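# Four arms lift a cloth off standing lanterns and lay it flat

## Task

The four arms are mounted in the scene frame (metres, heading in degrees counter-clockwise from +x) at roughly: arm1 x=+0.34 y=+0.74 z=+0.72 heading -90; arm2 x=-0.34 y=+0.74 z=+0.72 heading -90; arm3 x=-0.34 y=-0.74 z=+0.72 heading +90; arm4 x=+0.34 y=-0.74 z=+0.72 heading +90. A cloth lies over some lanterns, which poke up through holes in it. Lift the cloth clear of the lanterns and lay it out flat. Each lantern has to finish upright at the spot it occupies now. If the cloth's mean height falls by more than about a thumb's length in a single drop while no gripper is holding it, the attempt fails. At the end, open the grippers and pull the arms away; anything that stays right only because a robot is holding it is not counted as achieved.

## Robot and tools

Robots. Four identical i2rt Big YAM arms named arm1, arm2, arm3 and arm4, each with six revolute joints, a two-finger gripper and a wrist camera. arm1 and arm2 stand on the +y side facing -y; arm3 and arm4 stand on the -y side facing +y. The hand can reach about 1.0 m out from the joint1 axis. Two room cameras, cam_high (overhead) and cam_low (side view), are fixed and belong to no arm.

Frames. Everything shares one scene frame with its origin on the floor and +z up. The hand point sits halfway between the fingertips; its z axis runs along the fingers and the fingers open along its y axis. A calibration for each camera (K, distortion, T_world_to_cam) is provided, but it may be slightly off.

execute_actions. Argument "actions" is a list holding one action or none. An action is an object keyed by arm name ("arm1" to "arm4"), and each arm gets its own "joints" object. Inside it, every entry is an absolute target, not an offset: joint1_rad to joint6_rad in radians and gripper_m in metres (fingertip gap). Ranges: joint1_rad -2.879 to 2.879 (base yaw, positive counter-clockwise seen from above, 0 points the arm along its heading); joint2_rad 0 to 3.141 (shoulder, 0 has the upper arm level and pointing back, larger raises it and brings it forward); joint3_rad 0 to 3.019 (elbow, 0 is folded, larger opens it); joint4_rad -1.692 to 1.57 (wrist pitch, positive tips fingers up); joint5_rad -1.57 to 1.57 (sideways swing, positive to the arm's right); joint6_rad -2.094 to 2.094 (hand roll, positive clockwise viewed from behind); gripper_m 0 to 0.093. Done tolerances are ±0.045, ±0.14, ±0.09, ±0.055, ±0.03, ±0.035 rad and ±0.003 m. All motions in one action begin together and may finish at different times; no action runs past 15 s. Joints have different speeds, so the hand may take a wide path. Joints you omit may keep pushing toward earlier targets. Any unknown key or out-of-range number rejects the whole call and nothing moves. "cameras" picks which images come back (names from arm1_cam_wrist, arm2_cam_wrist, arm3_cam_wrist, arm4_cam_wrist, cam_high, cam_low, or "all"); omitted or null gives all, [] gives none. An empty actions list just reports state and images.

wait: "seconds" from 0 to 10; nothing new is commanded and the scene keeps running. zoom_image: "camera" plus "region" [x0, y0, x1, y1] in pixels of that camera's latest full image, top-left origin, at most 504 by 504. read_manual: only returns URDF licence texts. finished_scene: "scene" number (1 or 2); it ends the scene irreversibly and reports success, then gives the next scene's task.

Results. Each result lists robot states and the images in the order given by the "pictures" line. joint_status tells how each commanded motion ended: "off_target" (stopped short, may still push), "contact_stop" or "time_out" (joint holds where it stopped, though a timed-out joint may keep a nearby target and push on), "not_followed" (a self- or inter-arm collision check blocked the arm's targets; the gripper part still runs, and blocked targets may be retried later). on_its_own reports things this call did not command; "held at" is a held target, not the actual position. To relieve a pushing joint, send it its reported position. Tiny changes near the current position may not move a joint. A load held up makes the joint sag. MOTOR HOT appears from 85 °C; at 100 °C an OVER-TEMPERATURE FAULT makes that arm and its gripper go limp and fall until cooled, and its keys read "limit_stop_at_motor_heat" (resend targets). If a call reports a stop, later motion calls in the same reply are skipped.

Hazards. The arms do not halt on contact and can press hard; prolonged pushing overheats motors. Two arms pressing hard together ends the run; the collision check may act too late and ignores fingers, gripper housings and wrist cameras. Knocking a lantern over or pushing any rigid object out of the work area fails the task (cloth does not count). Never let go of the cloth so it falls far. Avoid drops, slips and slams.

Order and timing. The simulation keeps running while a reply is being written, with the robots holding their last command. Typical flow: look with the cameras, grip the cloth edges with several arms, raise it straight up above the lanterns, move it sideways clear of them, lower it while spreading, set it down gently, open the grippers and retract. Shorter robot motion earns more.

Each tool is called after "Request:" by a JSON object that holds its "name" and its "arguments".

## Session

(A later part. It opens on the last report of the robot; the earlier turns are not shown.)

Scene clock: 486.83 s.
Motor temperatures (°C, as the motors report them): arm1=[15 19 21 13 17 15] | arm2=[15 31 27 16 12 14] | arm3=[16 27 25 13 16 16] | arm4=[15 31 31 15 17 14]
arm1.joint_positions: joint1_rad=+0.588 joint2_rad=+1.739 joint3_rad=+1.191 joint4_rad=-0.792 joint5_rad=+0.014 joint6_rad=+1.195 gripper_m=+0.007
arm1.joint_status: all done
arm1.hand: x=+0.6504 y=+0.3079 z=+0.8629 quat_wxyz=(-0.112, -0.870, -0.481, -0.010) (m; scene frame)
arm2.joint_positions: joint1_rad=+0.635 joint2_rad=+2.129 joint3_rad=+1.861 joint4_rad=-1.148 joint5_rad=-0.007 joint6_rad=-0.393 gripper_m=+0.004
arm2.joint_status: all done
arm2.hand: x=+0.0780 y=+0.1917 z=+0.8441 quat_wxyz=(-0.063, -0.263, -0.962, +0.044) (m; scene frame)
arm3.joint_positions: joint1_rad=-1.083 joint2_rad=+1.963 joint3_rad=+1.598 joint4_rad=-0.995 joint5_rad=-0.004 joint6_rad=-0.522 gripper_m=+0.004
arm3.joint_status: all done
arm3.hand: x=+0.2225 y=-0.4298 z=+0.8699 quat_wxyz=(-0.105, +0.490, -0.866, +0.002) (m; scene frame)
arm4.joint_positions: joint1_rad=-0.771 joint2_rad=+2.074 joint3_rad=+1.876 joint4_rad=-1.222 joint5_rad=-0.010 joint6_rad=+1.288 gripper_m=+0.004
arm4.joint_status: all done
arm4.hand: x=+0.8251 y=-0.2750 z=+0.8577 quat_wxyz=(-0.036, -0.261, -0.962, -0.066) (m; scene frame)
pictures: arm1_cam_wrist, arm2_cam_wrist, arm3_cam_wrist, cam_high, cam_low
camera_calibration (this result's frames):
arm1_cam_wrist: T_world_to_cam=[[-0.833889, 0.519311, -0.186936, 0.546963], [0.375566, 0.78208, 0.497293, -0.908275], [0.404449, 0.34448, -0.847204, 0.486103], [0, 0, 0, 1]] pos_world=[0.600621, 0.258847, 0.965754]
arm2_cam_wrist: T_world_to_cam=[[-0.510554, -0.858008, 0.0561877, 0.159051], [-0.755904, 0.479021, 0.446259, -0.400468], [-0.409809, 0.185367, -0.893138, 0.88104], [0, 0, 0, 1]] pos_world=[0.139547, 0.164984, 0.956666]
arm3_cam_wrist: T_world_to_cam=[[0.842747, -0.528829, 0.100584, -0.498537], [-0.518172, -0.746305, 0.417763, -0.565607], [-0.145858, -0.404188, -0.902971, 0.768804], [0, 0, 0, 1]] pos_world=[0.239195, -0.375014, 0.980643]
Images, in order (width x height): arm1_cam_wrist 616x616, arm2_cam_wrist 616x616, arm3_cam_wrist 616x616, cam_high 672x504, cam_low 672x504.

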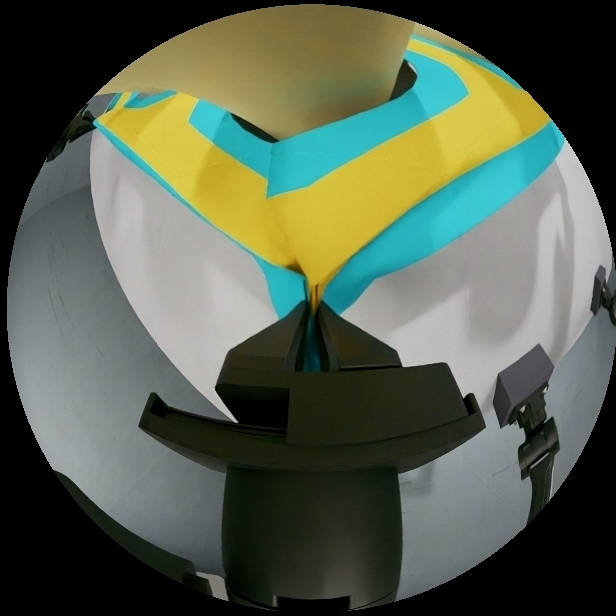

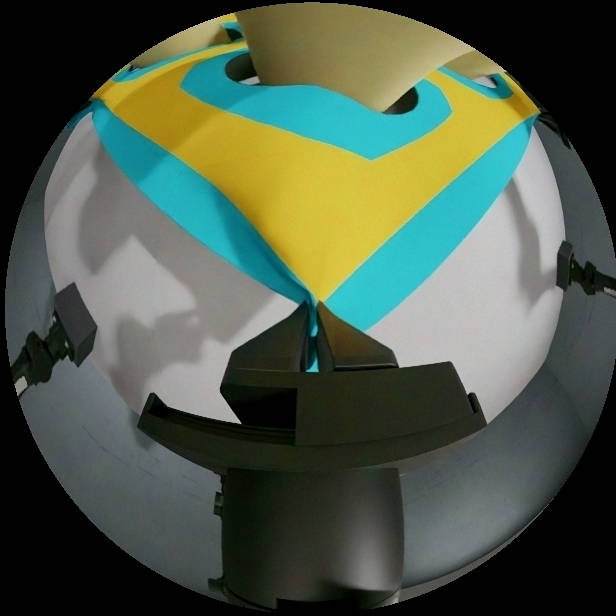

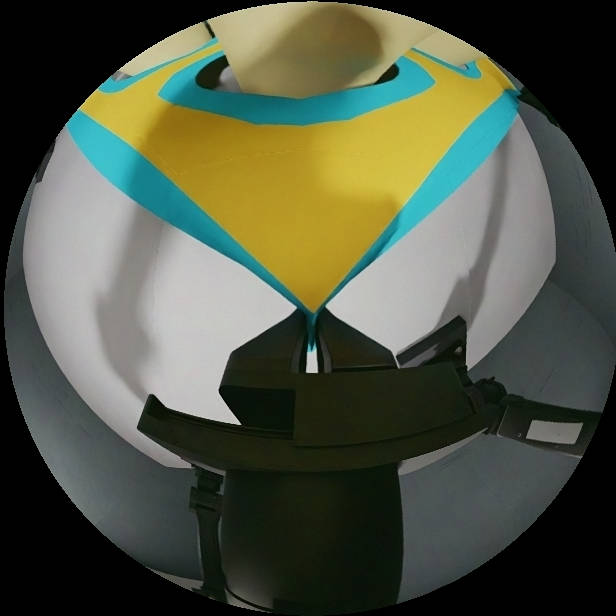

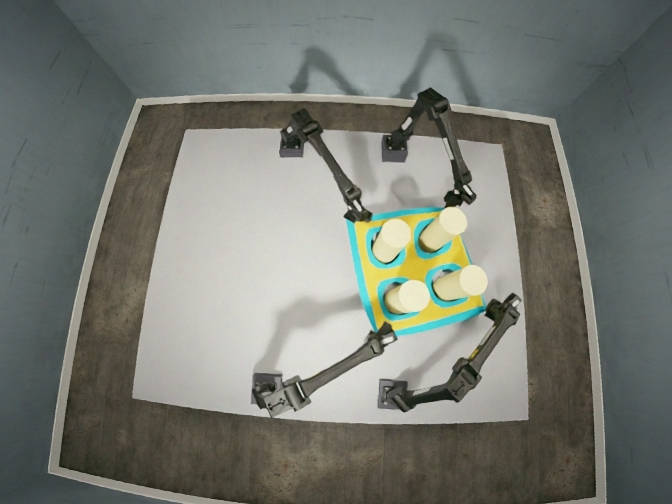

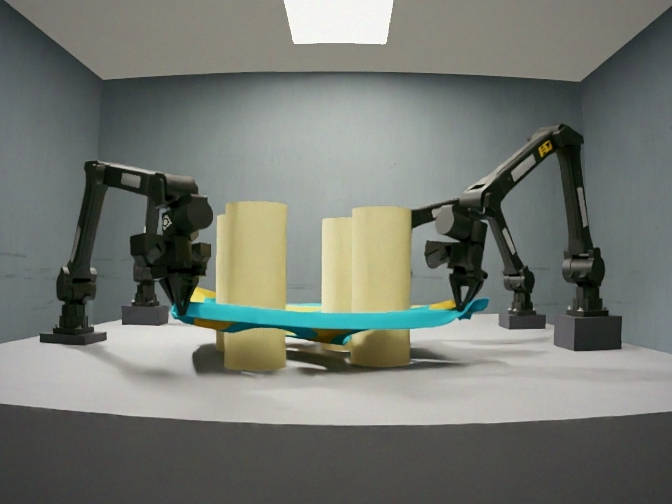

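Request:
{"name": "zoom_image", "arguments": {"camera": "cam_high", "region": [320, 180, 520, 360]}}

Request:
{"name": "zoom_image", "arguments": {"camera": "cam_low", "region": [140, 180, 520, 400]}}

Region (320, 180, 520, 360) of cam_high's 672x504 image, scaled by 2.520, with more detail than that image has; it fills the top 454 rows of this view, and the rest is white.

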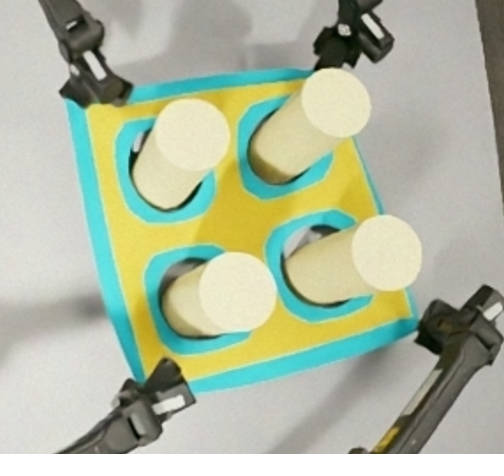

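Region (140, 180, 520, 400) of cam_low's 672x504 image, scaled by 1.326, with more detail than that image has; it fills the top 292 rows of this view, and the rest is white.

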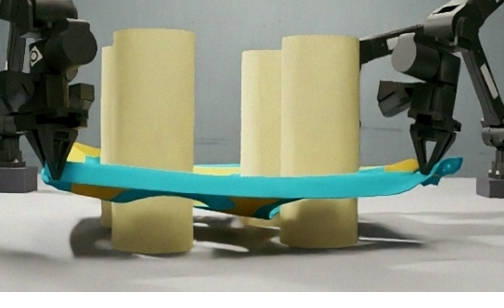

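Request:
{"name": "execute_actions", "arguments": {"actions": [{"arm1": {"joints": {"joint1_rad": 0.622, "joint2_rad": 1.585}}, "arm2": {"joints": {"joint1_rad": 0.65, "joint2_rad": 2.012, "joint3_rad": 1.9}}, "arm3": {"joints": {"joint2_rad": 1.855, "joint3_rad": 1.58}}, "arm4": {"joints": {"joint2_rad": 1.97, "joint3_rad": 1.918}}}], "cameras": ["cam_high", "cam_low"]}}

Scene clock: 511.67 s.
Motor temperatures (°C, as the motors report them): arm1=[15 19 22 13 17 15] | arm2=[15 31 28 16 12 14] | arm3=[16 28 27 13 16 16] | arm4=[15 31 32 15 17 14]
arm1.joint_positions: joint1_rad=+0.596 joint2_rad=+1.575 joint3_rad=+1.186 joint4_rad=-0.792 joint5_rad=+0.013 joint6_rad=+1.195 gripper_m=+0.007
arm1.joint_status: all done
arm1.hand: x=+0.6562 y=+0.3068 z=+0.9454 quat_wxyz=(-0.189, -0.858, -0.478, -0.022) (m; scene frame)
arm2.joint_positions: joint1_rad=+0.656 joint2_rad=+2.006 joint3_rad=+1.875 joint4_rad=-1.148 joint5_rad=-0.006 joint6_rad=-0.393 gripper_m=+0.004
arm2.joint_status: all done
arm2.hand: x=+0.0937 y=+0.1956 z=+0.9320 quat_wxyz=(-0.118, -0.250, -0.957, +0.084) (m; scene frame)
arm3.joint_positions: joint1_rad=-1.083 joint2_rad=+1.834 joint3_rad=+1.588 joint4_rad=-0.995 joint5_rad=-0.004 joint6_rad=-0.522 gripper_m=+0.004
arm3.joint_status: all done
arm3.hand: x=+0.2211 y=-0.4301 z=+0.9448 quat_wxyz=(-0.163, +0.486, -0.858, +0.002) (m; scene frame)
arm4.joint_positions: joint1_rad=-0.772 joint2_rad=+1.956 joint3_rad=+1.876 joint4_rad=-1.222 joint5_rad=-0.008 joint6_rad=+1.288 gripper_m=+0.004
arm4.joint_status: all done
arm4.hand: x=+0.8237 y=-0.2768 z=+0.9347 quat_wxyz=(-0.067, -0.260, -0.956, -0.115) (m; scene frame)
pictures: cam_high, cam_low
Images, in order (width x height): cam_high 672x504, cam_low 672x504.

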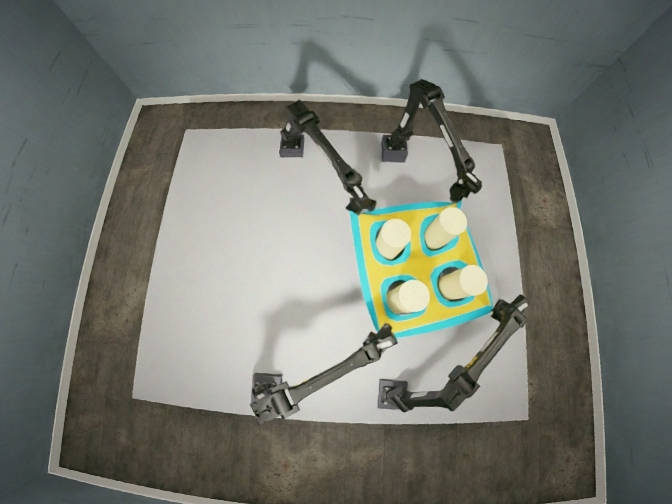

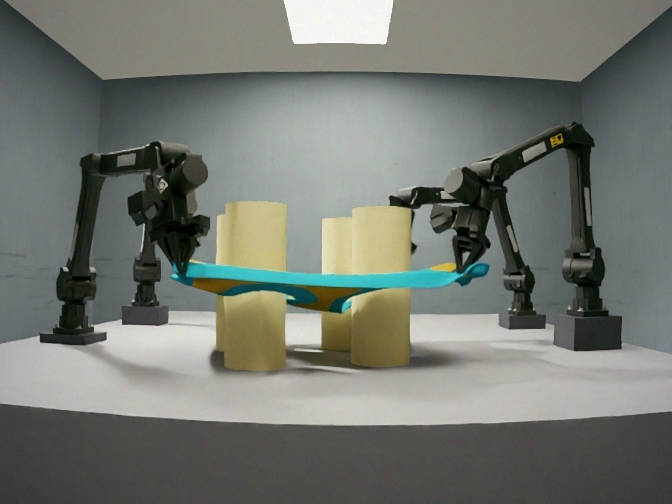

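Request:
{"name": "execute_actions", "arguments": {"actions": []}}

Scene clock: 534.53 s.
Motor temperatures (°C, as the motors report them): arm1=[15 18 24 13 17 15] | arm2=[15 31 31 16 12 14] | arm3=[16 28 28 13 16 16] | arm4=[15 31 37 15 17 14]
arm1.joint_positions: joint1_rad=+0.596 joint2_rad=+1.575 joint3_rad=+1.186 joint4_rad=-0.792 joint5_rad=+0.013 joint6_rad=+1.195 gripper_m=+0.007
arm1.joint_status: all done
arm1.hand: x=+0.6562 y=+0.3068 z=+0.9454 quat_wxyz=(-0.189, -0.858, -0.478, -0.022) (m; scene frame)
arm2.joint_positions: joint1_rad=+0.656 joint2_rad=+2.006 joint3_rad=+1.875 joint4_rad=-1.148 joint5_rad=-0.006 joint6_rad=-0.393 gripper_m=+0.004
arm2.joint_status: all done
arm2.hand: x=+0.0937 y=+0.1956 z=+0.9320 quat_wxyz=(-0.118, -0.250, -0.957, +0.084) (m; scene frame)
arm3.joint_positions: joint1_rad=-1.083 joint2_rad=+1.834 joint3_rad=+1.588 joint4_rad=-0.995 joint5_rad=-0.004 joint6_rad=-0.522 gripper_m=+0.004
arm3.joint_status: all done
arm3.hand: x=+0.2211 y=-0.4301 z=+0.9448 quat_wxyz=(-0.163, +0.486, -0.858, +0.002) (m; scene frame)
arm4.joint_positions: joint1_rad=-0.772 joint2_rad=+1.956 joint3_rad=+1.876 joint4_rad=-1.222 joint5_rad=-0.008 joint6_rad=+1.288 gripper_m=+0.004
arm4.joint_status: all done
arm4.hand: x=+0.8237 y=-0.2768 z=+0.9347 quat_wxyz=(-0.067, -0.260, -0.956, -0.115) (m; scene frame)
pictures: arm1_cam_wrist, arm2_cam_wrist, arm3_cam_wrist, arm4_cam_wrist, cam_high, cam_low
camera_calibration (this result's frames):
arm1_cam_wrist: T_world_to_cam=[[-0.812761, 0.480325, -0.329708, 0.700851], [0.325018, 0.843502, 0.427631, -0.870486], [0.483511, 0.240401, -0.84168, 0.528857], [0, 0, 0, 1]] pos_world=[0.596839, 0.270482, 1.04845]
arm2_cam_wrist: T_world_to_cam=[[-0.498963, -0.859879, 0.107906, 0.116509], [-0.798514, 0.504556, 0.328327, -0.32087], [-0.336766, 0.0776582, -0.93838, 1.02162], [0, 0, 0, 1]] pos_world=[0.145963, 0.182743, 1.05145]
arm3_cam_wrist: T_world_to_cam=[[0.829759, -0.535658, 0.156753, -0.558147], [-0.555864, -0.767898, 0.318352, -0.504902], [-0.0501579, -0.351289, -0.934923, 0.867911], [0, 0, 0, 1]] pos_world=[0.226003, -0.381801, 1.05966]
arm4_cam_wrist: T_world_to_cam=[[-0.477398, -0.839617, -0.259104, 0.405697], [-0.809481, 0.305536, 0.501386, 0.28408], [-0.341806, 0.449101, -0.825516, 1.30166], [0, 0, 0, 1]] pos_world=[0.868551, -0.330742, 1.03722]
Images, in order (width x height): arm1_cam_wrist 616x616, arm2_cam_wrist 616x616, arm3_cam_wrist 616x616, arm4_cam_wrist 616x616, cam_high 672x504, cam_low 672x504.

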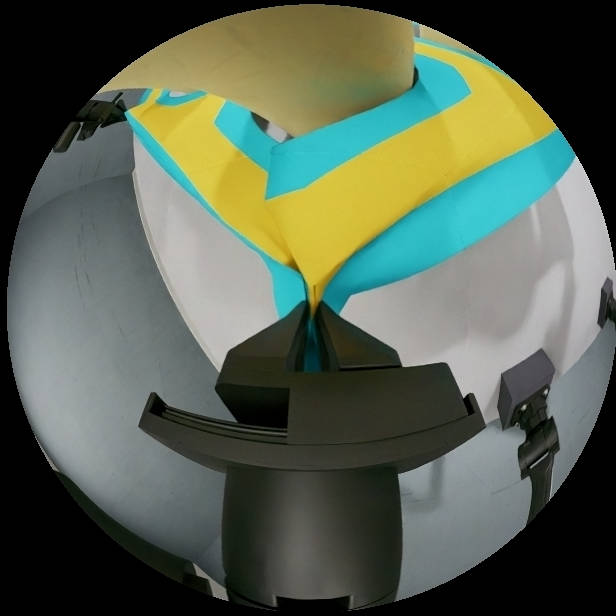

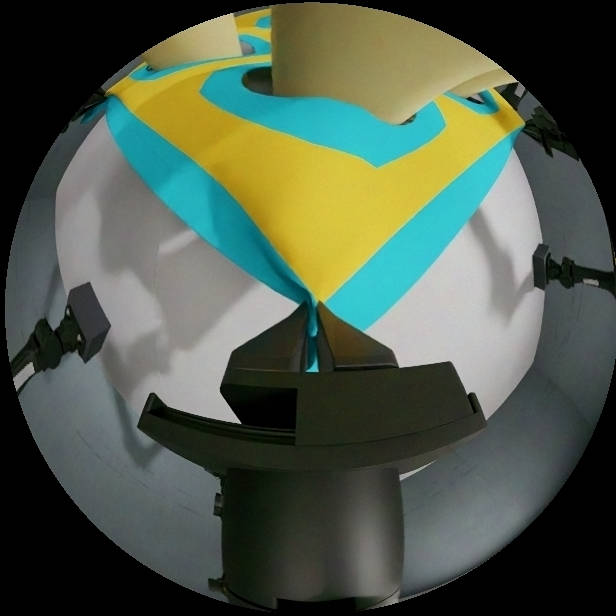

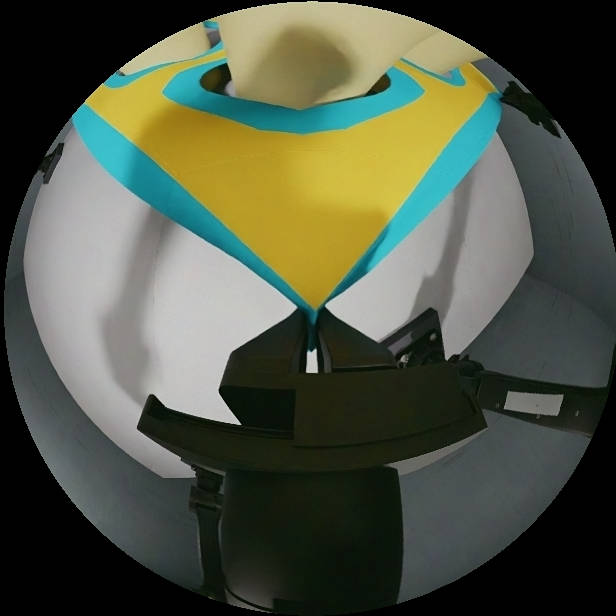

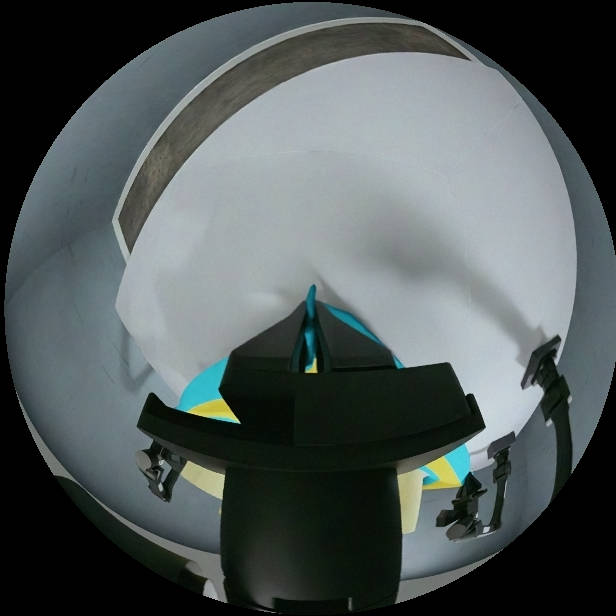

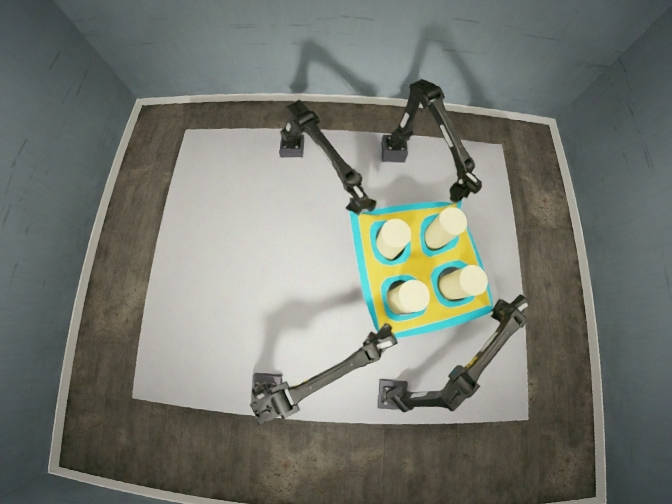

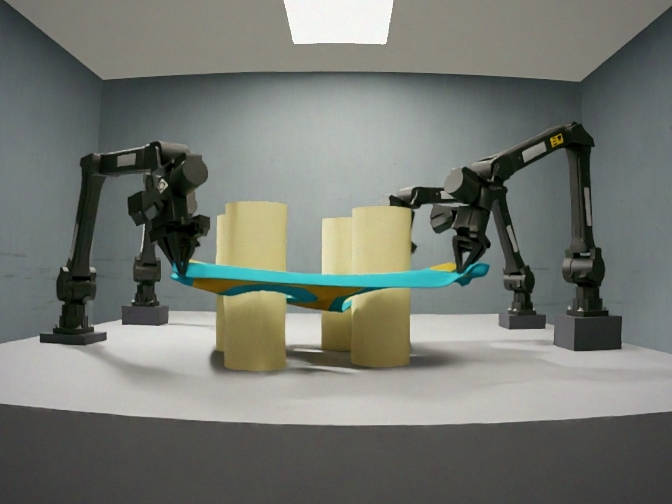

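Request:
{"name": "execute_actions", "arguments": {"actions": [{"arm1":{"joints":{"joint2_rad":1.445,"joint3_rad":1.22}},"arm2":{"joints":{"joint2_rad":1.91,"joint3_rad":1.925}},"arm3":{"joints":{"joint2_rad":1.735,"joint3_rad":1.625}},"arm4":{"joints":{"joint2_rad":1.875,"joint3_rad":1.965}}}], "cameras": ["cam_high","cam_low"]}}

Scene clock: 557.87 s.
Motor temperatures (°C, as the motors report them): arm1=[15 18 25 13 17 15] | arm2=[15 31 32 16 12 14] | arm3=[16 28 28 13 16 16] | arm4=[15 31 39 15 17 14]
arm1.joint_positions: joint1_rad=+0.596 joint2_rad=+1.436 joint3_rad=+1.186 joint4_rad=-0.792 joint5_rad=+0.013 joint6_rad=+1.195 gripper_m=+0.007
arm1.joint_status: all done
arm1.hand: x=+0.6526 y=+0.3108 z=+1.0167 quat_wxyz=(-0.256, -0.844, -0.469, -0.031) (m; scene frame)
arm2.joint_positions: joint1_rad=+0.656 joint2_rad=+1.915 joint3_rad=+1.894 joint4_rad=-1.148 joint5_rad=-0.006 joint6_rad=-0.393 gripper_m=+0.004
arm2.joint_status: all done
arm2.hand: x=+0.0931 y=+0.1961 z=+1.0020 quat_wxyz=(-0.161, -0.248, -0.948, +0.117) (m; scene frame)
arm3.joint_positions: joint1_rad=-1.083 joint2_rad=+1.720 joint3_rad=+1.596 joint4_rad=-0.994 joint5_rad=-0.004 joint6_rad=-0.522 gripper_m=+0.004
arm3.joint_status: all done
arm3.hand: x=+0.2172 y=-0.4317 z=+1.0185 quat_wxyz=(-0.224, +0.481, -0.848, +0.003) (m; scene frame)
arm4.joint_positions: joint1_rad=-0.772 joint2_rad=+1.863 joint3_rad=+1.921 joint4_rad=-1.222 joint5_rad=-0.008 joint6_rad=+1.288 gripper_m=+0.004
arm4.joint_status: all done
arm4.hand: x=+0.8246 y=-0.2756 z=+1.0164 quat_wxyz=(-0.103, -0.256, -0.945, -0.173) (m; scene frame)
pictures: cam_high, cam_low
Images, in order (width x height): cam_high 672x504, cam_low 672x504.

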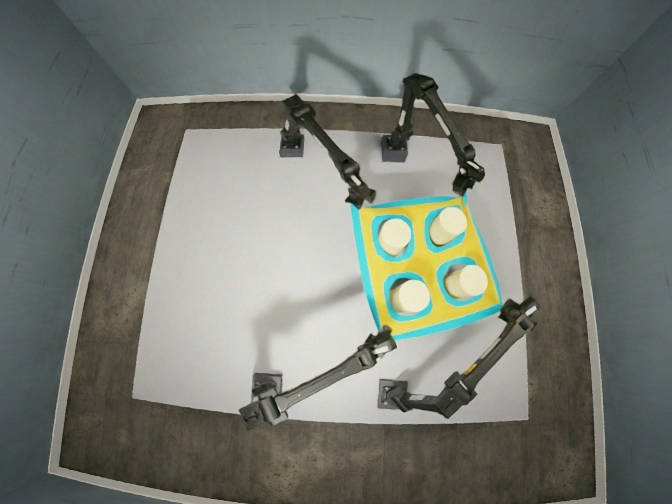

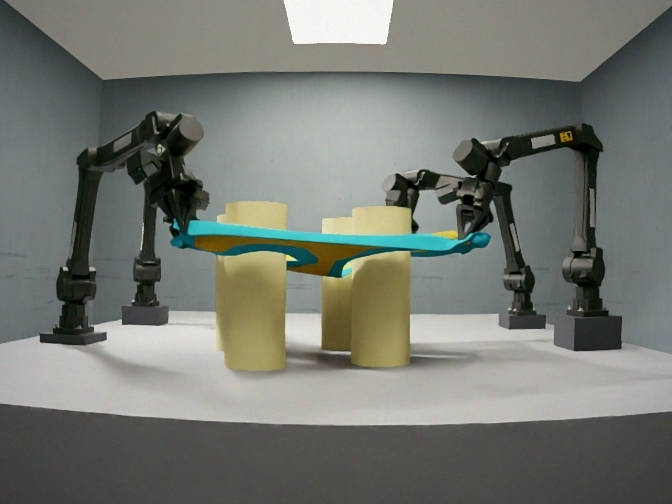

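Request:
{"name": "zoom_image", "arguments": {"camera": "cam_high", "region": [320, 180, 520, 360]}}

Region (320, 180, 520, 360) of cam_high's 672x504 image, scaled by 2.520, with more detail than that image has; it fills the top 454 rows of this view, and the rest is white.

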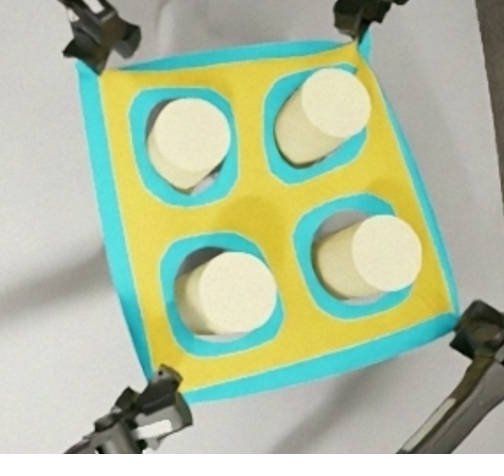

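Request:
{"name": "execute_actions", "arguments": {"actions": [{"arm1":{"joints":{"joint2_rad":1.34,"joint3_rad":1.29}},"arm2":{"joints":{"joint2_rad":1.822,"joint3_rad":1.986}},"arm3":{"joints":{"joint2_rad":1.652,"joint3_rad":1.692}},"arm4":{"joints":{"joint2_rad":1.812,"joint3_rad":2.048}}}], "cameras": ["cam_high","cam_low"]}}

Request:
{"name": "zoom_image", "arguments": {"camera": "cam_high", "region": [320, 180, 520, 360]}}

Scene clock: 571.80 s.
Motor temperatures (°C, as the motors report them): arm1=[15 18 28 13 17 15] | arm2=[15 31 33 16 12 14] | arm3=[16 28 32 13 16 16] | arm4=[15 30 40 15 17 14]
arm1.joint_positions: joint1_rad=+0.596 joint2_rad=+1.335 joint3_rad=+1.236 joint4_rad=-0.792 joint5_rad=+0.013 joint6_rad=+1.195 gripper_m=+0.007
arm1.joint_status: all done
arm1.hand: x=+0.6536 y=+0.3089 z=+1.0944 quat_wxyz=(-0.328, -0.825, -0.458, -0.041) (m; scene frame)
arm2.joint_positions: joint1_rad=+0.656 joint2_rad=+1.827 joint3_rad=+1.954 joint4_rad=-1.148 joint5_rad=-0.006 joint6_rad=-0.393 gripper_m=+0.004
arm2.joint_status: all done
arm2.hand: x=+0.0926 y=+0.1965 z=+1.0904 quat_wxyz=(-0.218, -0.243, -0.932, +0.161) (m; scene frame)
arm3.joint_positions: joint1_rad=-1.083 joint2_rad=+1.645 joint3_rad=+1.658 joint4_rad=-0.994 joint5_rad=-0.004 joint6_rad=-0.522 gripper_m=+0.004
arm3.joint_status: all done
arm3.hand: x=+0.2208 y=-0.4292 z=+1.0955 quat_wxyz=(-0.290, +0.472, -0.833, +0.003) (m; scene frame)
arm4.joint_positions: joint1_rad=-0.772 joint2_rad=+1.799 joint3_rad=+2.003 joint4_rad=-1.222 joint5_rad=-0.008 joint6_rad=+1.288 gripper_m=+0.004
arm4.joint_status: all done
arm4.hand: x=+0.8262 y=-0.2738 z=+1.0982 quat_wxyz=(-0.140, -0.251, -0.929, -0.234) (m; scene frame)
pictures: cam_high, cam_low
Images, in order (width x height): cam_high 672x504, cam_low 672x504.

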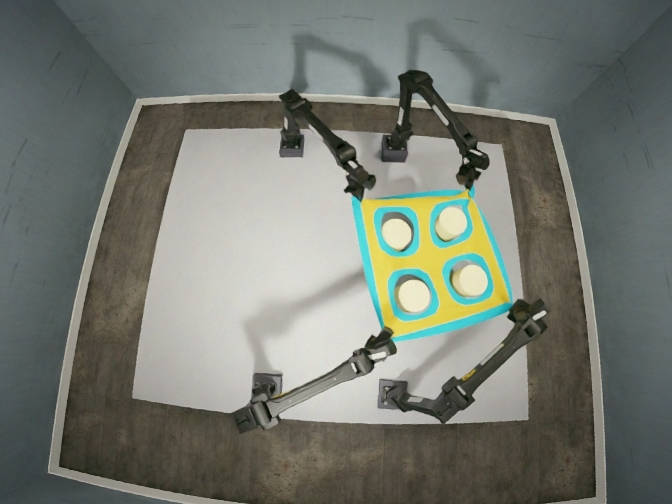

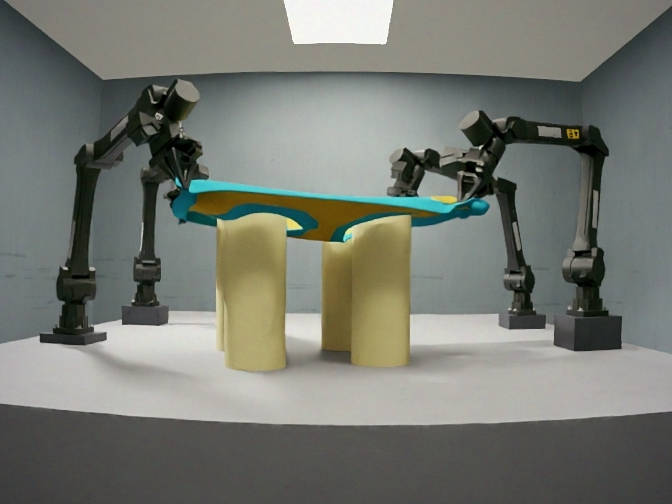

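Region (320, 180, 520, 360) of cam_high's 672x504 image, scaled by 2.520, with more detail than that image has; it fills the top 454 rows of this view, and the rest is white.

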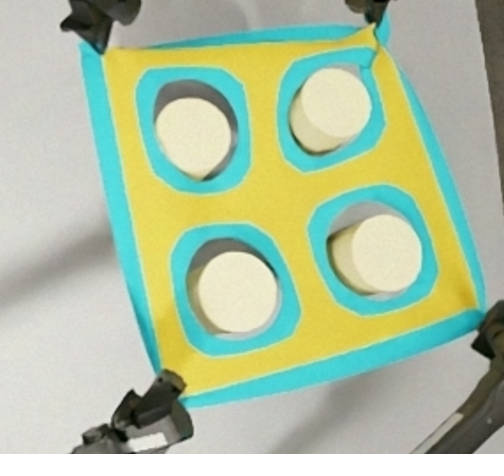

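Request:
{"name": "execute_actions", "arguments": {"actions": [{"arm1":{"joints":{"joint2_rad":1.253,"joint3_rad":1.41}},"arm2":{"joints":{"joint2_rad":1.759,"joint3_rad":2.102}},"arm3":{"joints":{"joint2_rad":1.579,"joint3_rad":1.804}},"arm4":{"joints":{"joint2_rad":1.757,"joint3_rad":2.189}}}], "cameras": ["cam_high","cam_low"]}}

Scene clock: 580.30 s.
Motor temperatures (°C, as the motors report them): arm1=[15 18 30 13 17 15] | arm2=[15 31 34 16 12 14] | arm3=[16 27 34 13 16 16] | arm4=[15 30 40 15 17 14]
arm1.joint_positions: joint1_rad=+0.596 joint2_rad=+1.242 joint3_rad=+1.360 joint4_rad=-0.792 joint5_rad=+0.013 joint6_rad=+1.195 gripper_m=+0.007
arm1.joint_status: all done
arm1.hand: x=+0.6544 y=+0.3068 z=+1.2108 quat_wxyz=(-0.427, -0.790, -0.437, -0.055) (m; scene frame)
arm2.joint_positions: joint1_rad=+0.656 joint2_rad=+1.767 joint3_rad=+2.068 joint4_rad=-1.148 joint5_rad=-0.006 joint6_rad=-0.393 gripper_m=+0.004
arm2.joint_status: all done
arm2.hand: x=+0.0921 y=+0.1969 z=+1.1897 quat_wxyz=(-0.284, -0.236, -0.905, +0.211) (m; scene frame)
arm3.joint_positions: joint1_rad=-1.083 joint2_rad=+1.571 joint3_rad=+1.768 joint4_rad=-0.994 joint5_rad=-0.004 joint6_rad=-0.522 gripper_m=+0.004
arm3.joint_status: all done
arm3.hand: x=+0.2208 y=-0.4286 z=+1.1997 quat_wxyz=(-0.376, +0.457, -0.806, +0.004) (m; scene frame)
arm4.joint_positions: joint1_rad=-0.772 joint2_rad=+1.738 joint3_rad=+2.152 joint4_rad=-1.222 joint5_rad=-0.008 joint6_rad=+1.288 gripper_m=+0.004
arm4.joint_status: all done
arm4.hand: x=+0.8223 y=-0.2771 z=+1.2148 quat_wxyz=(-0.192, -0.242, -0.896, -0.319) (m; scene frame)
pictures: cam_high, cam_low
Images, in order (width x height): cam_high 672x504, cam_low 672x504.

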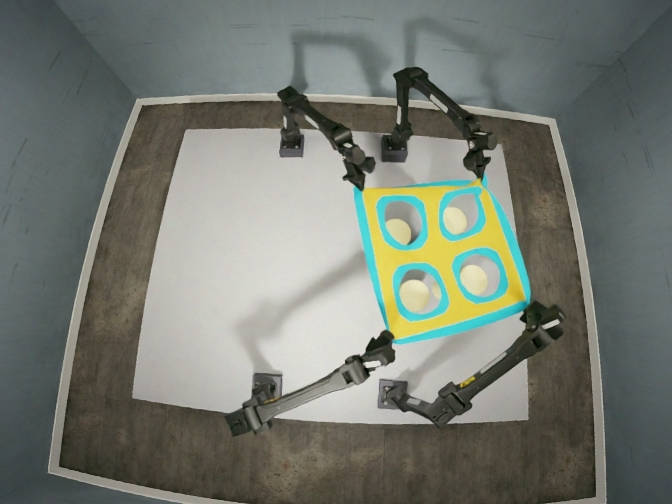

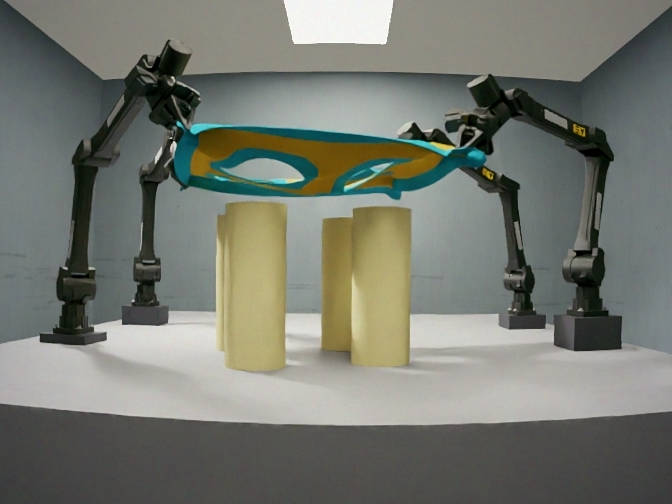

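Request:
{"name": "execute_actions", "arguments": {"actions": [{"arm1":{"joints":{"joint1_rad":0.386,"joint2_rad":1.172,"joint3_rad":1.465,"joint4_rad":-1.115,"joint6_rad":0.985}},"arm2":{"joints":{"joint1_rad":0.501,"joint2_rad":1.628,"joint3_rad":1.995,"joint4_rad":-1.32,"joint6_rad":-0.548}},"arm3":{"joints":{"joint1_rad":-0.957,"joint2_rad":1.418,"joint3_rad":1.723,"joint4_rad":-1.275,"joint6_rad":-0.396}},"arm4":{"joints":{"joint1_rad":-0.616,"joint2_rad":1.592,"joint3_rad":2.014,"joint4_rad":-1.345,"joint6_rad":1.444}}}], "cameras": ["cam_high","cam_low"]}}

Scene clock: 595.70 s.
Motor temperatures (°C, as the motors report them): arm1=[15 18 33 13 17 15] | arm2=[15 31 34 16 12 14] | arm3=[16 27 35 13 16 16] | arm4=[15 29 39 15 17 14]
arm1.joint_positions: joint1_rad=+0.366 joint2_rad=+1.172 joint3_rad=+1.401 joint4_rad=-1.100 joint5_rad=+0.009 joint6_rad=+0.998 gripper_m=+0.007
arm1.joint_status: all done
arm1.hand: x=+0.5213 y=+0.3074 z=+1.2127 quat_wxyz=(-0.338, -0.830, -0.444, +0.029) (m; scene frame)
arm2.joint_positions: joint1_rad=+0.505 joint2_rad=+1.634 joint3_rad=+1.990 joint4_rad=-1.301 joint5_rad=-0.006 joint6_rad=-0.535 gripper_m=+0.004
arm2.joint_status: all done
arm2.hand: x=-0.0313 y=+0.2035 z=+1.2101 quat_wxyz=(-0.217, -0.245, -0.920, +0.217) (m; scene frame)
arm3.joint_positions: joint1_rad=-0.947 joint2_rad=+1.412 joint3_rad=+1.725 joint4_rad=-1.249 joint5_rad=-0.002 joint6_rad=-0.404 gripper_m=+0.004
arm3.joint_status: all done
arm3.hand: x=+0.0953 y=-0.4146 z=+1.2262 quat_wxyz=(-0.308, +0.476, -0.823, -0.035) (m; scene frame)
arm4.joint_positions: joint1_rad=-0.602 joint2_rad=+1.581 joint3_rad=+2.012 joint4_rad=-1.338 joint5_rad=-0.006 joint6_rad=+1.433 gripper_m=+0.004
arm4.joint_status: all done
arm4.hand: x=+0.6899 y=-0.2652 z=+1.2205 quat_wxyz=(-0.122, -0.236, -0.916, -0.301) (m; scene frame)
pictures: cam_high, cam_low
Images, in order (width x height): cam_high 672x504, cam_low 672x504.

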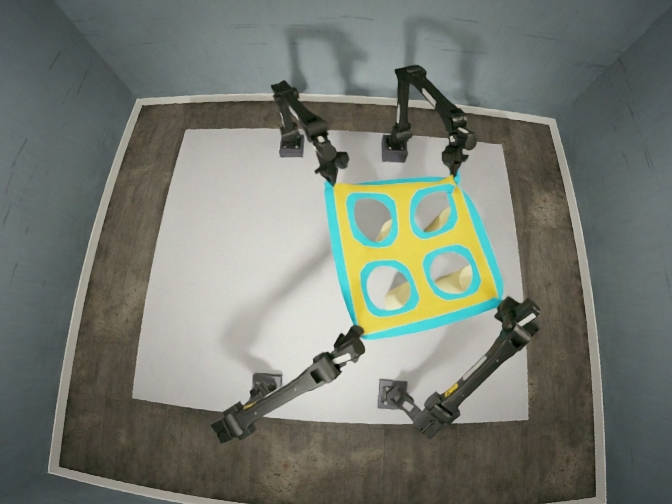

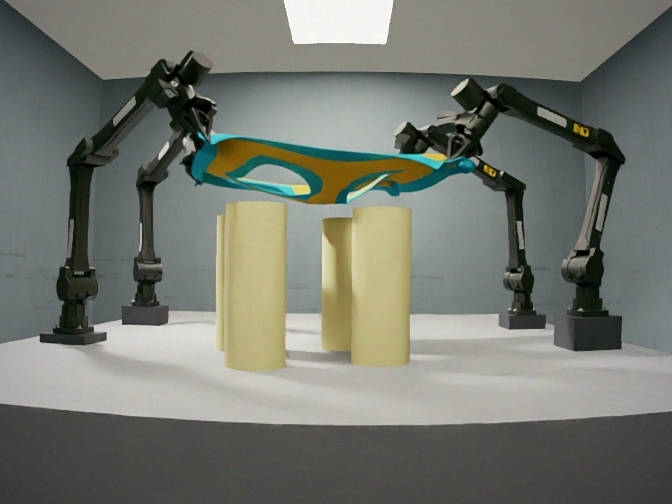

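Request:
{"name": "execute_actions", "arguments": {"actions": [{"arm1":{"joints":{"joint1_rad":0.135,"joint2_rad":1.172,"joint3_rad":1.605,"joint4_rad":-1.405,"joint6_rad":0.703}},"arm2":{"joints":{"joint1_rad":0.303,"joint2_rad":1.538,"joint3_rad":1.962,"joint4_rad":-1.46,"joint6_rad":-0.755}},"arm3":{"joints":{"joint1_rad":-0.785,"joint2_rad":1.279,"joint3_rad":1.687,"joint4_rad":-1.515,"joint6_rad":-0.205}},"arm4":{"joints":{"joint1_rad":-0.431,"joint2_rad":1.491,"joint3_rad":1.982,"joint4_rad":-1.484,"joint6_rad":1.653}}}], "cameras": ["cam_high","cam_low"]}}

Scene clock: 627.60 s.
Motor temperatures (°C, as the motors report them): arm1=[15 17 37 13 17 15] | arm2=[15 29 31 16 12 14] | arm3=[16 26 32 13 16 16] | arm4=[15 28 35 15 17 14]
arm1.joint_positions: joint1_rad=+0.113 joint2_rad=+1.175 joint3_rad=+1.552 joint4_rad=-1.387 joint5_rad=+0.012 joint6_rad=+0.717 gripper_m=+0.007
arm1.joint_status: all done
arm1.hand: x=+0.4007 y=+0.3169 z=+1.2473 quat_wxyz=(-0.255, -0.842, -0.466, +0.097) (m; scene frame)
arm2.joint_positions: joint1_rad=+0.310 joint2_rad=+1.549 joint3_rad=+1.957 joint4_rad=-1.441 joint5_rad=-0.008 joint6_rad=-0.741 gripper_m=+0.004
arm2.joint_status: all done
arm2.hand: x=-0.1583 y=+0.2097 z=+1.2232 quat_wxyz=(-0.147, -0.242, -0.934, +0.220) (m; scene frame)
arm3.joint_positions: joint1_rad=-0.773 joint2_rad=+1.277 joint3_rad=+1.688 joint4_rad=-1.489 joint5_rad=-0.002 joint6_rad=-0.214 gripper_m=+0.004
arm3.joint_status: all done
arm3.hand: x=-0.0318 y=-0.4140 z=+1.2403 quat_wxyz=(-0.232, +0.479, -0.844, -0.071) (m; scene frame)
arm4.joint_positions: joint1_rad=-0.414 joint2_rad=+1.482 joint3_rad=+1.971 joint4_rad=-1.475 joint5_rad=-0.007 joint6_rad=+1.642 gripper_m=+0.004
arm4.joint_status: all done
arm4.hand: x=+0.5671 y=-0.2639 z=+1.2343 quat_wxyz=(-0.053, -0.249, -0.925, -0.283) (m; scene frame)
pictures: cam_high, cam_low
Images, in order (width x height): cam_high 672x504, cam_low 672x504.

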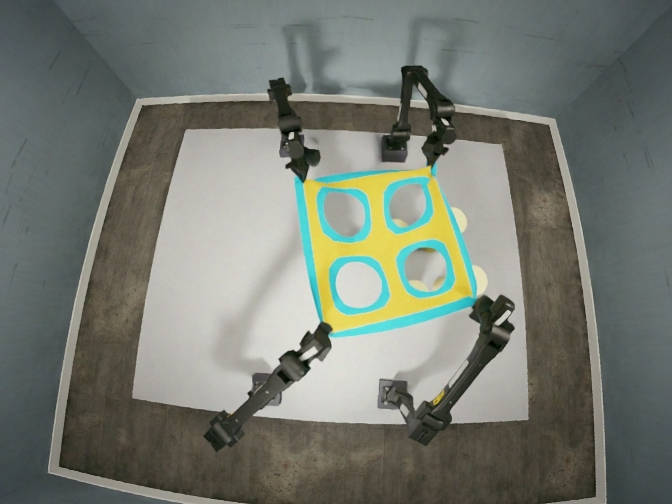

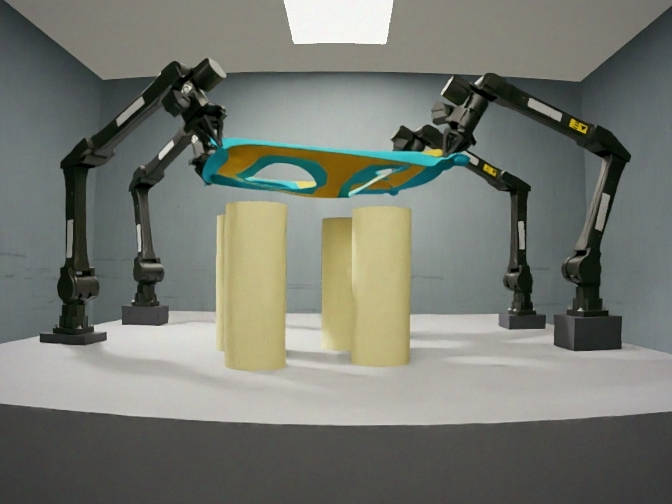

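Request:
{"name": "execute_actions", "arguments": {"actions": [{"arm1":{"joints":{"joint1_rad":-0.167,"joint4_rad":-1.45,"joint6_rad":0.399}},"arm2":{"joints":{"joint1_rad":0.074,"joint2_rad":1.48,"joint3_rad":1.919,"joint4_rad":-1.52,"joint6_rad":-0.982}},"arm3":{"joints":{"joint1_rad":-0.525,"joint2_rad":1.139,"joint3_rad":1.593,"joint4_rad":-1.608,"joint6_rad":0.057}},"arm4":{"joints":{"joint1_rad":-0.196,"joint2_rad":1.428,"joint3_rad":1.945,"joint4_rad":-1.55,"joint6_rad":1.891}}}], "cameras": ["cam_high","cam_low"]}}

Scene clock: 639.13 s.
Motor temperatures (°C, as the motors report them): arm1=[15 17 36 13 17 15] | arm2=[15 28 31 16 12 14] | arm3=[16 25 32 13 16 16] | arm4=[15 27 35 15 17 14]
arm1.joint_positions: joint1_rad=-0.185 joint2_rad=+1.175 joint3_rad=+1.552 joint4_rad=-1.429 joint5_rad=+0.012 joint6_rad=+0.413 gripper_m=+0.007
arm1.joint_status: all done
arm1.hand: x=+0.2760 y=+0.3249 z=+1.2420 quat_wxyz=(-0.198, -0.845, -0.472, +0.157) (m; scene frame)
arm2.joint_positions: joint1_rad=+0.083 joint2_rad=+1.501 joint3_rad=+1.919 joint4_rad=-1.503 joint5_rad=-0.011 joint6_rad=-0.969 gripper_m=+0.004
arm2.joint_status: all done
arm2.hand: x=-0.2847 y=+0.2142 z=+1.2230 quat_wxyz=(-0.087, -0.243, -0.940, +0.223) (m; scene frame)
arm3.joint_positions: joint1_rad=-0.523 joint2_rad=+1.136 joint3_rad=+1.596 joint4_rad=-1.584 joint5_rad=-0.002 joint6_rad=+0.047 gripper_m=+0.004
arm3.joint_status: all done
arm3.hand: x=-0.1553 y=-0.4111 z=+1.2420 quat_wxyz=(-0.187, +0.476, -0.851, -0.115) (m; scene frame)
arm4.joint_positions: joint1_rad=-0.180 joint2_rad=+1.436 joint3_rad=+1.940 joint4_rad=-1.539 joint5_rad=-0.007 joint6_rad=+1.880 gripper_m=+0.004
arm4.joint_status: all done
arm4.hand: x=+0.4436 y=-0.2526 z=+1.2337 quat_wxyz=(+0.014, -0.252, -0.931, -0.263) (m; scene frame)
pictures: cam_high, cam_low
Images, in order (width x height): cam_high 672x504, cam_low 672x504.

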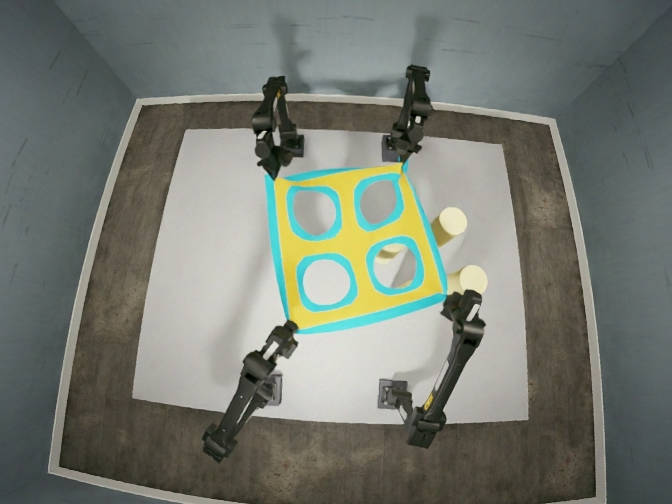

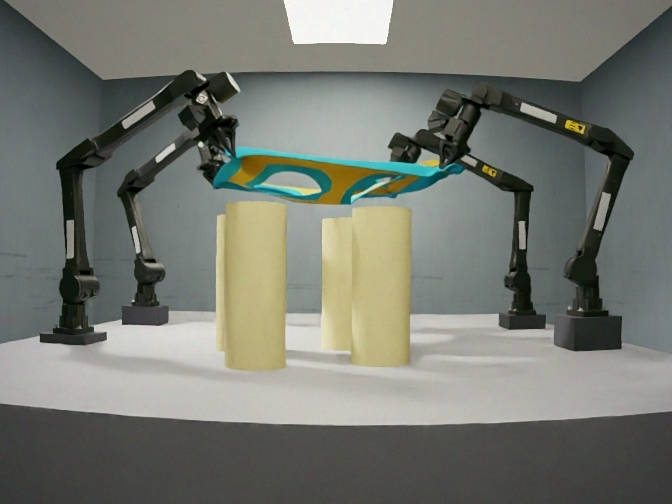

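Request:
{"name": "execute_actions", "arguments": {"actions": [{"arm1":{"joints":{"joint1_rad":-0.457,"joint3_rad":1.52,"joint4_rad":-1.262,"joint6_rad":0.11}},"arm2":{"joints":{"joint1_rad":-0.172,"joint2_rad":1.495,"joint3_rad":1.976,"joint4_rad":-1.553,"joint6_rad":-1.225}},"arm3":{"joints":{"joint1_rad":-0.175,"joint2_rad":1.055,"joint3_rad":1.536,"joint4_rad":-1.634,"joint6_rad":0.402}},"arm4":{"joints":{"joint1_rad":0.062,"joint2_rad":1.432,"joint3_rad":2.015,"joint4_rad":-1.597,"joint6_rad":2.09}}}], "cameras": ["cam_high","cam_low"]}}

Scene clock: 649.27 s.
Motor temperatures (°C, as the motors report them): arm1=[15 17 35 13 17 15] | arm2=[15 28 31 16 12 14] | arm3=[16 25 32 13 16 16] | arm4=[15 27 35 15 17 14]
arm1.joint_positions: joint1_rad=-0.472 joint2_rad=+1.177 joint3_rad=+1.525 joint4_rad=-1.273 joint5_rad=+0.008 joint6_rad=+0.124 gripper_m=+0.007
arm1.joint_status: all done
arm1.hand: x=+0.1501 y=+0.3298 z=+1.2486 quat_wxyz=(-0.182, -0.828, -0.465, +0.255) (m; scene frame)
arm2.joint_positions: joint1_rad=-0.161 joint2_rad=+1.501 joint3_rad=+1.933 joint4_rad=-1.537 joint5_rad=-0.013 joint6_rad=-1.211 gripper_m=+0.004
arm2.joint_status: all done
arm2.hand: x=-0.4115 y=+0.2241 z=+1.2257 quat_wxyz=(-0.030, -0.244, -0.942, +0.228) (m; scene frame)
arm3.joint_positions: joint1_rad=-0.180 joint2_rad=+1.063 joint3_rad=+1.542 joint4_rad=-1.608 joint5_rad=-0.002 joint6_rad=+0.392 gripper_m=+0.004
arm3.joint_status: all done
arm3.hand: x=-0.2808 y=-0.4005 z=+1.2391 quat_wxyz=(-0.134, +0.476, -0.852, -0.169) (m; scene frame)
arm4.joint_positions: joint1_rad=+0.075 joint2_rad=+1.436 joint3_rad=+1.969 joint4_rad=-1.584 joint5_rad=-0.005 joint6_rad=+2.079 gripper_m=+0.004
arm4.joint_status: all done
arm4.hand: x=+0.3181 y=-0.2496 z=+1.2415 quat_wxyz=(+0.070, -0.227, -0.940, -0.246) (m; scene frame)
pictures: cam_high, cam_low
Images, in order (width x height): cam_high 672x504, cam_low 672x504.

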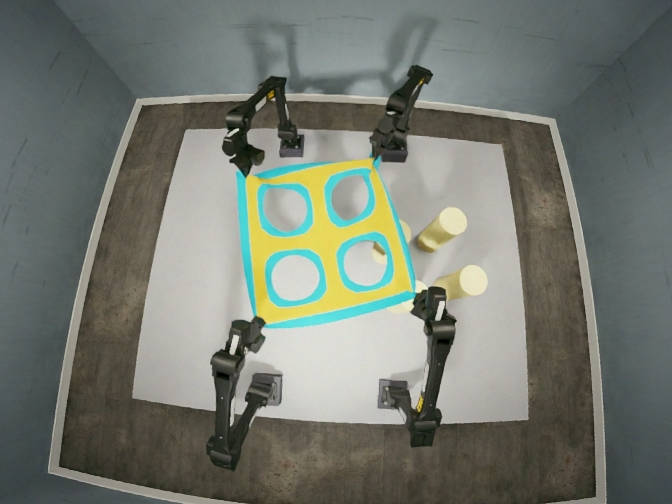

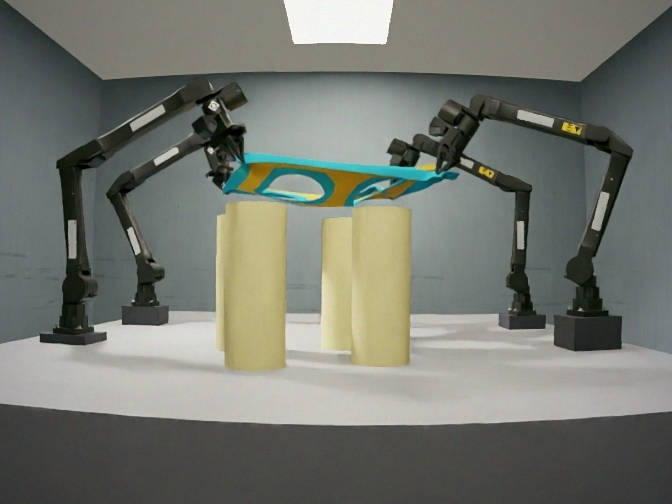

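Request:
{"name": "execute_actions", "arguments": {"actions": [{"arm1":{"joints":{"joint1_rad":-0.696,"joint2_rad":1.378,"joint3_rad":1.778,"joint4_rad":-1.385,"joint6_rad":-0.127}},"arm2":{"joints":{"joint1_rad":-0.405,"joint2_rad":1.56,"joint3_rad":2.03,"joint4_rad":-1.495,"joint6_rad":-1.457}},"arm3":{"joints":{"joint1_rad":0.205,"joint2_rad":1.06,"joint4_rad":-1.553,"joint6_rad":0.771}},"arm4":{"joints":{"joint1_rad":0.312,"joint3_rad":1.935,"joint4_rad":-1.443}}}], "cameras": ["cam_high","cam_low"]}}

Scene clock: 671.23 s.
Motor temperatures (°C, as the motors report them): arm1=[15 17 31 13 17 15] | arm2=[15 27 34 16 13 14] | arm3=[16 24 31 13 16 16] | arm4=[15 26 38 15 17 14]
arm1.joint_positions: joint1_rad=-0.705 joint2_rad=+1.402 joint3_rad=+1.719 joint4_rad=-1.359 joint5_rad=+0.001 joint6_rad=-0.115 gripper_m=+0.007
arm1.joint_status: all done
arm1.hand: x=+0.0217 y=+0.3307 z=+1.2305 quat_wxyz=(-0.098, -0.841, -0.476, +0.239) (m; scene frame)
arm2.joint_positions: joint1_rad=-0.392 joint2_rad=+1.539 joint3_rad=+1.992 joint4_rad=-1.511 joint5_rad=-0.013 joint6_rad=-1.443 gripper_m=+0.004
arm2.joint_status: all done
arm2.hand: x=-0.5354 y=+0.2357 z=+1.2365 quat_wxyz=(+0.026, -0.242, -0.937, +0.251) (m; scene frame)
arm3.joint_positions: joint1_rad=+0.198 joint2_rad=+1.063 joint3_rad=+1.542 joint4_rad=-1.562 joint5_rad=+0.001 joint6_rad=+0.760 gripper_m=+0.004
arm3.joint_status: all done
arm3.hand: x=-0.4106 y=-0.3941 z=+1.2439 quat_wxyz=(-0.070, +0.477, -0.846, -0.228) (m; scene frame)
arm4.joint_positions: joint1_rad=+0.324 joint2_rad=+1.440 joint3_rad=+1.930 joint4_rad=-1.451 joint5_rad=-0.004 joint6_rad=+2.080 gripper_m=+0.004
arm4.joint_status: all done
arm4.hand: x=+0.1908 y=-0.2414 z=+1.2385 quat_wxyz=(+0.117, -0.108, -0.948, -0.275) (m; scene frame)
pictures: cam_high, cam_low
Images, in order (width x height): cam_high 672x504, cam_low 672x504.

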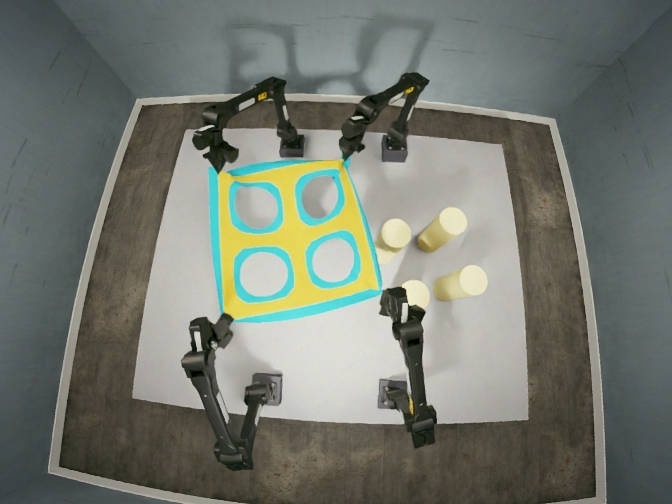

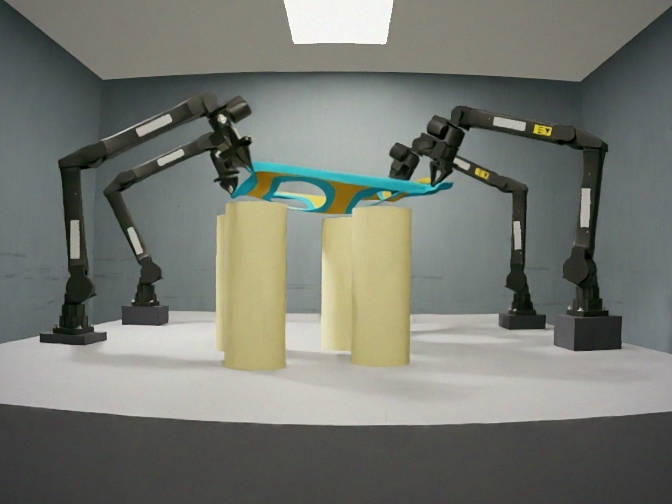

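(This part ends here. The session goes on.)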